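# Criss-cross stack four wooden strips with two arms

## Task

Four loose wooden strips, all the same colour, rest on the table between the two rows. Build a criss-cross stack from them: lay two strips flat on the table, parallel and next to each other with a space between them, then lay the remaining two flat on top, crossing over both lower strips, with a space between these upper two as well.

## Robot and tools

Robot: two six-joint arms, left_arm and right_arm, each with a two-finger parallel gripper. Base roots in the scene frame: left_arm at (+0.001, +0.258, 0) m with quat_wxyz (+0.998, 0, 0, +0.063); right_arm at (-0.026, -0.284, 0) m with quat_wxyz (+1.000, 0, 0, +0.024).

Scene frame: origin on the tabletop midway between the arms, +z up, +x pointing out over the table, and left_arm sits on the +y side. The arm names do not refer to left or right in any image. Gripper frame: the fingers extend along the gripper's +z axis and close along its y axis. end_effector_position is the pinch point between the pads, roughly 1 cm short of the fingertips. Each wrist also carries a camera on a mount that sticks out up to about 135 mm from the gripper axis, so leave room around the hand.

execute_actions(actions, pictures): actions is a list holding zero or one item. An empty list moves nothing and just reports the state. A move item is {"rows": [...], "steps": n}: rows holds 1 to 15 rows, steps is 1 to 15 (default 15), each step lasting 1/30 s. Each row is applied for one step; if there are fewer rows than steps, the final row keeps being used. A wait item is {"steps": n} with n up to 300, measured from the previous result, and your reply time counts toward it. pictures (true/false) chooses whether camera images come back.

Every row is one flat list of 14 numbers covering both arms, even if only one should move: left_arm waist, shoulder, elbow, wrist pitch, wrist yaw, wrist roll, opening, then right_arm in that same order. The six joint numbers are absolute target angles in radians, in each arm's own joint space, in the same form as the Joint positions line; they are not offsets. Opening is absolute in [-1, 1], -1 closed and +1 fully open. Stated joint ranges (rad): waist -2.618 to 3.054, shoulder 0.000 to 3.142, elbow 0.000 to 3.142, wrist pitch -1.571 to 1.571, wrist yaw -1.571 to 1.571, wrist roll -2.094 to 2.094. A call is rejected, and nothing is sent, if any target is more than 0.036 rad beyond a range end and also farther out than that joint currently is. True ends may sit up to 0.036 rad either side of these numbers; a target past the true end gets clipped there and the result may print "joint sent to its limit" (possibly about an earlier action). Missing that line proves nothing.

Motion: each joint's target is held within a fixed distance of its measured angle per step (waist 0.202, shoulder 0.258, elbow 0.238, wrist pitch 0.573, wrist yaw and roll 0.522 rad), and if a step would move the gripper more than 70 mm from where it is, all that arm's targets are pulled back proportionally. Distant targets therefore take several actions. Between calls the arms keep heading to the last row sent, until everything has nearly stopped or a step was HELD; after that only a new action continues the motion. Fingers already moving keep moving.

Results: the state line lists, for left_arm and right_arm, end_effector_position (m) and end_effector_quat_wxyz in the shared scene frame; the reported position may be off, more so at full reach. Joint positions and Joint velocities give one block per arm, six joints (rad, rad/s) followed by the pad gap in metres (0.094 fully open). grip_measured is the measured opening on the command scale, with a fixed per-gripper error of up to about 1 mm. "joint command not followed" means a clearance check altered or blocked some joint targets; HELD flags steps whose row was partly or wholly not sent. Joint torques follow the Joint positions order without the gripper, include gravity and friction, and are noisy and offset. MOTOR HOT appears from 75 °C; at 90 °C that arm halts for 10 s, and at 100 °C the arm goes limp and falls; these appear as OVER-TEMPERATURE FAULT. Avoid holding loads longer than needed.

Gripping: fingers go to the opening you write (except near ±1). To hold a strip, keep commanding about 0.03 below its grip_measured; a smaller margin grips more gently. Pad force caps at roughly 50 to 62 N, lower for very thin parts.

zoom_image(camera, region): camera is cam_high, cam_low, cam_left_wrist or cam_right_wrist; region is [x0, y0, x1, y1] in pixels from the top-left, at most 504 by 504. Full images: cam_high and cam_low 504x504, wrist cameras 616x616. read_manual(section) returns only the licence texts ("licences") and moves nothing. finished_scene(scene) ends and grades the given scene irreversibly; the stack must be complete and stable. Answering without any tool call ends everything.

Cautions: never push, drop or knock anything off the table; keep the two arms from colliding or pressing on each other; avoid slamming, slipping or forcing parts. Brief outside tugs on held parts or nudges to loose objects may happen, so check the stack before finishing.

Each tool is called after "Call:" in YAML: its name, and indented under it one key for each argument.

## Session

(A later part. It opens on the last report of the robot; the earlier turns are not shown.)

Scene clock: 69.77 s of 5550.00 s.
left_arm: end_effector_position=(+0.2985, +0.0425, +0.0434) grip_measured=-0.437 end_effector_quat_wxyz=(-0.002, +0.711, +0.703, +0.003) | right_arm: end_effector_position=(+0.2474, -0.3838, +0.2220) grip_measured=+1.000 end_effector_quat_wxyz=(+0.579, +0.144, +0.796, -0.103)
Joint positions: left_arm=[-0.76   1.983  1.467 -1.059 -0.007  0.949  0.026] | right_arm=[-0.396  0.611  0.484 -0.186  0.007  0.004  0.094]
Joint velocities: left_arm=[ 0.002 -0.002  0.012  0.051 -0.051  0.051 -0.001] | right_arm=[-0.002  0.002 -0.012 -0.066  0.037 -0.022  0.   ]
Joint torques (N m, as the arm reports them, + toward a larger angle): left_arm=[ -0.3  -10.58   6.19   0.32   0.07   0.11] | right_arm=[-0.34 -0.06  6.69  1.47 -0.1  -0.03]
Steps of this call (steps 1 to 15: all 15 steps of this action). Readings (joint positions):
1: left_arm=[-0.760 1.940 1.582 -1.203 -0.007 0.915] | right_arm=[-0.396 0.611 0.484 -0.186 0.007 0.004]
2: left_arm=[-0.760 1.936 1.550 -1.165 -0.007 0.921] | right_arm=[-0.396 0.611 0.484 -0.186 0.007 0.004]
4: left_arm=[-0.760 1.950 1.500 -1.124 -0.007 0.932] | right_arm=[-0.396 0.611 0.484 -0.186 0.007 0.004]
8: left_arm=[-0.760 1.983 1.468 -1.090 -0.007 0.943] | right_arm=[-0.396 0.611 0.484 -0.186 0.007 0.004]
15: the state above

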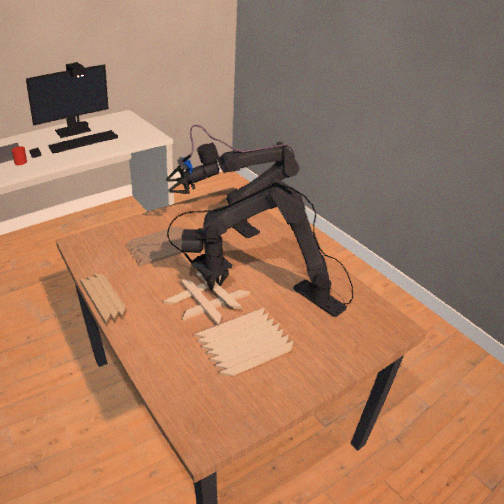

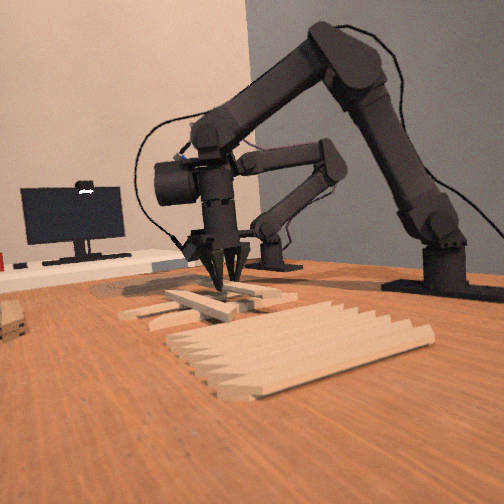

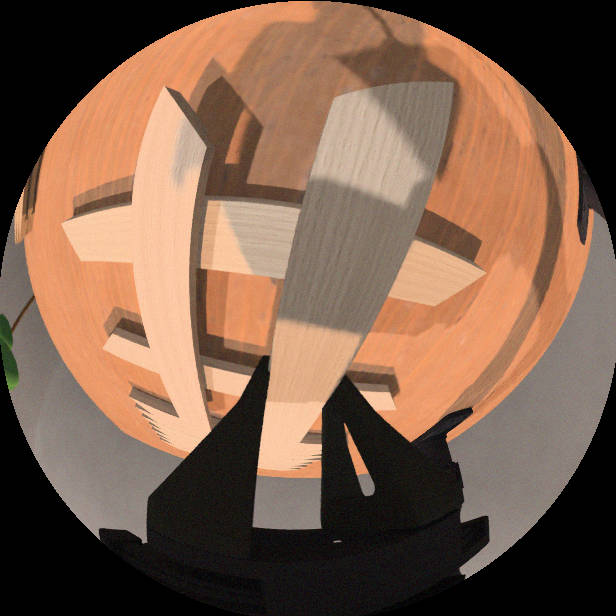

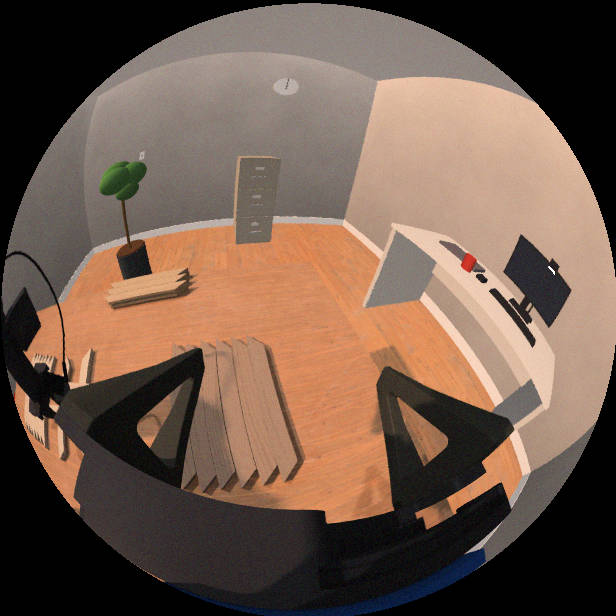

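Call:
execute_actions:
  actions:
    - {"rows":[[-0.764,1.995,1.43,-1.0,0,0.96,-0.47,-0.4,0.6,0.5,-0.2,0,0,1]],"steps":12}
  pictures: false

Call:
execute_actions:
  actions:
    - {"rows":[[-0.764,1.995,1.43,-1.0,0,0.96,-0.15,-0.4,0.6,0.5,-0.2,0,0,1]],"steps":8}
  pictures: false

Call:
execute_actions:
  actions:
    - {"rows":[[-0.764,1.85,1.62,-1.33,0,0.96,-0.15,-0.4,0.6,0.5,-0.2,0,0,1]]}

Scene clock: 73.50 s of 5550.00 s.
left_arm: end_effector_position=(+0.2983, +0.0427, +0.0317) grip_measured=-0.437 end_effector_quat_wxyz=(-0.003, +0.711, +0.703, +0.003) | right_arm: end_effector_position=(+0.2474, -0.3838, +0.2220) grip_measured=+1.000 end_effector_quat_wxyz=(+0.579, +0.144, +0.796, -0.103)
Joint positions: left_arm=[-0.76   1.995  1.437 -1.016 -0.007  0.95   0.026] | right_arm=[-0.396  0.611  0.484 -0.186  0.007  0.004  0.094]
Joint velocities: left_arm=[ 0.002  0.002  0.012 -0.007  0.022  0.022  0.   ] | right_arm=[-0.007 -0.002  0.012  0.022 -0.022  0.022  0.   ]
Joint torques (N m, as the arm reports them, + toward a larger angle): left_arm=[-0.33 -9.41  5.31  0.34  0.06  0.11] | right_arm=[-0.36 -0.06  6.67  1.47 -0.1  -0.04]
Steps of this call (steps 1 to 15: the robot went on to your last target; steps 16 to 90: nothing new was sent; then 0.33 s passed at rest; steps 91 to 102: all 12 steps of this action). Readings (joint positions):
91: left_arm=[-0.760 1.983 1.462 -1.045 -0.007 0.950] | right_arm=[-0.396 0.611 0.484 -0.186 0.007 0.004]
92: left_arm=[-0.760 1.983 1.456 -1.037 -0.007 0.950] | right_arm=[-0.396 0.611 0.484 -0.186 0.007 0.004]
94: left_arm=[-0.760 1.988 1.445 -1.027 -0.007 0.950] | right_arm=[-0.396 0.611 0.484 -0.186 0.007 0.004]
98: left_arm=[-0.760 1.995 1.437 -1.021 -0.007 0.950] | right_arm=[-0.396 0.611 0.484 -0.186 0.007 0.004]
102: the state above

Scene clock: 73.77 s of 5550.00 s.
left_arm: end_effector_position=(+0.2988, +0.0423, +0.0317) grip_measured=-0.153 end_effector_quat_wxyz=(-0.001, +0.712, +0.703, +0.003) | right_arm: end_effector_position=(+0.2474, -0.3838, +0.2220) grip_measured=+1.000 end_effector_quat_wxyz=(+0.579, +0.144, +0.796, -0.103)
Joint positions: left_arm=[-0.76   1.995  1.437 -1.013 -0.007  0.95   0.04 ] | right_arm=[-0.396  0.611  0.484 -0.186  0.007  0.004  0.094]
Joint velocities: left_arm=[ 0.012 -0.012  0.012 -0.066  0.081 -0.007  0.   ] | right_arm=[-0.002 -0.017 -0.012 -0.022  0.007  0.022  0.   ]
Joint torques (N m, as the arm reports them, + toward a larger angle): left_arm=[-0.33 -9.36  5.3   0.38  0.07  0.11] | right_arm=[-0.35 -0.05  6.67  1.47 -0.1  -0.04]
Steps of this call (steps 1 to 8: all 8 steps of this action). Readings (joint positions):
1: left_arm=[-0.760 1.995 1.437 -1.015 -0.007 0.950] | right_arm=[-0.396 0.611 0.484 -0.186 0.007 0.004]
2: left_arm=[-0.760 1.995 1.437 -1.015 -0.007 0.950] | right_arm=[-0.396 0.611 0.484 -0.186 0.007 0.004]
4: left_arm=[-0.760 1.995 1.437 -1.014 -0.007 0.950] | right_arm=[-0.396 0.611 0.484 -0.186 0.007 0.004]
8: the state above

Scene clock: 74.27 s of 5550.00 s.
left_arm: end_effector_position=(+0.2875, +0.0506, +0.1279) grip_measured=-0.153 end_effector_quat_wxyz=(+0.020, +0.711, +0.702, +0.007) | right_arm: end_effector_position=(+0.2474, -0.3838, +0.2220) grip_measured=+1.000 end_effector_quat_wxyz=(+0.579, +0.144, +0.796, -0.103)
Joint positions: left_arm=[-0.76   1.845  1.618 -1.302 -0.007  0.95   0.04 ] | right_arm=[-0.396  0.611  0.484 -0.186  0.007  0.004  0.094]
Joint velocities: left_arm=[-0.017  0.081  0.002 -0.081  0.066  0.007 -0.001] | right_arm=[-0.007 -0.002  0.012 -0.022 -0.022 -0.037  0.   ]
Joint torques (N m, as the arm reports them, + toward a larger angle): left_arm=[-0.32 -8.38  6.45  0.18  0.06  0.1 ] | right_arm=[-0.35 -0.05  6.67  1.47 -0.11 -0.04]
Steps of this call (steps 1 to 15: all 15 steps of this action). Readings (joint positions):
1: left_arm=[-0.760 1.992 1.456 -1.047 -0.007 0.950] | right_arm=[-0.396 0.611 0.484 -0.186 0.007 0.004]
2: left_arm=[-0.760 1.987 1.483 -1.094 -0.007 0.950] | right_arm=[-0.396 0.611 0.484 -0.186 0.007 0.004]
4: left_arm=[-0.760 1.947 1.542 -1.167 -0.007 0.950] | right_arm=[-0.396 0.611 0.484 -0.186 0.007 0.004]
8: left_arm=[-0.760 1.847 1.612 -1.244 -0.007 0.950] | right_arm=[-0.396 0.611 0.484 -0.186 0.007 0.004]
15: the state above

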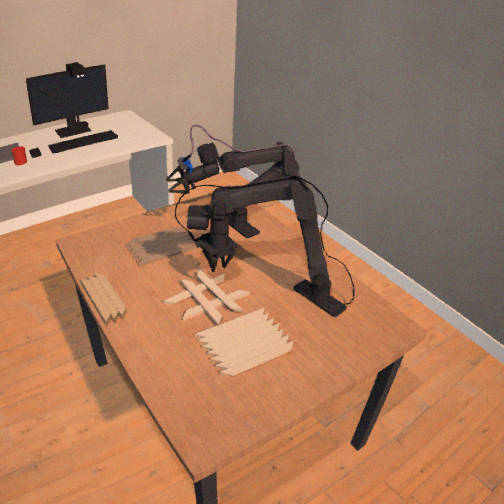

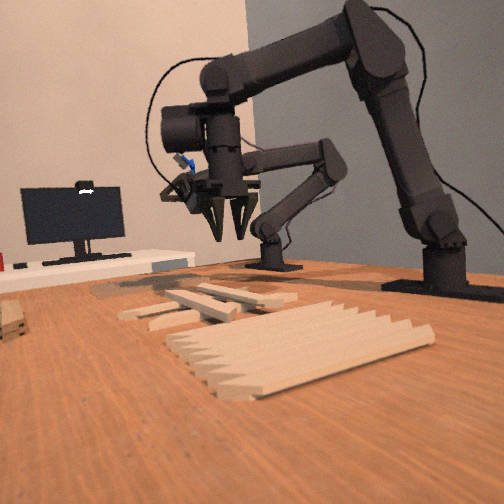

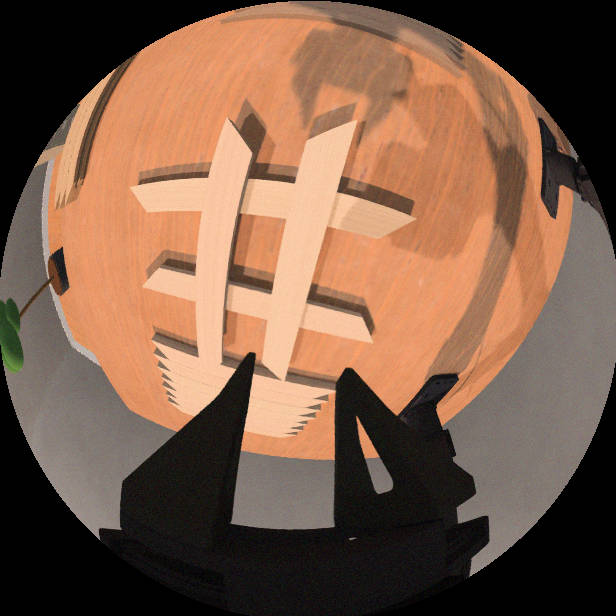

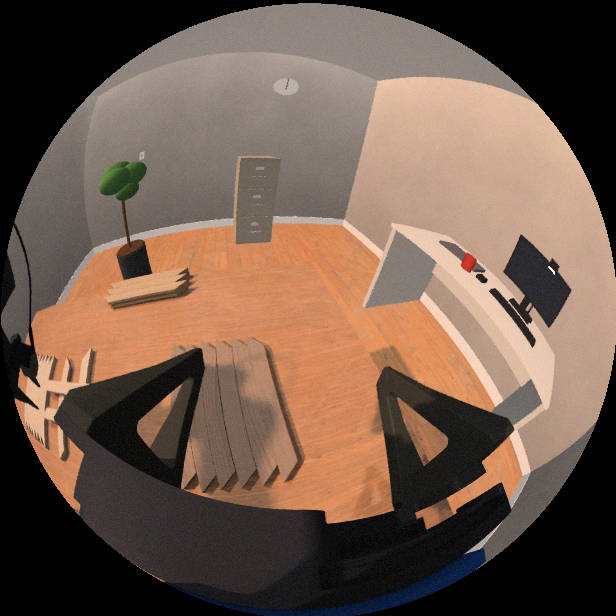

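Call:
finished_scene:
  scene: 2

The scene is finished: the task was done.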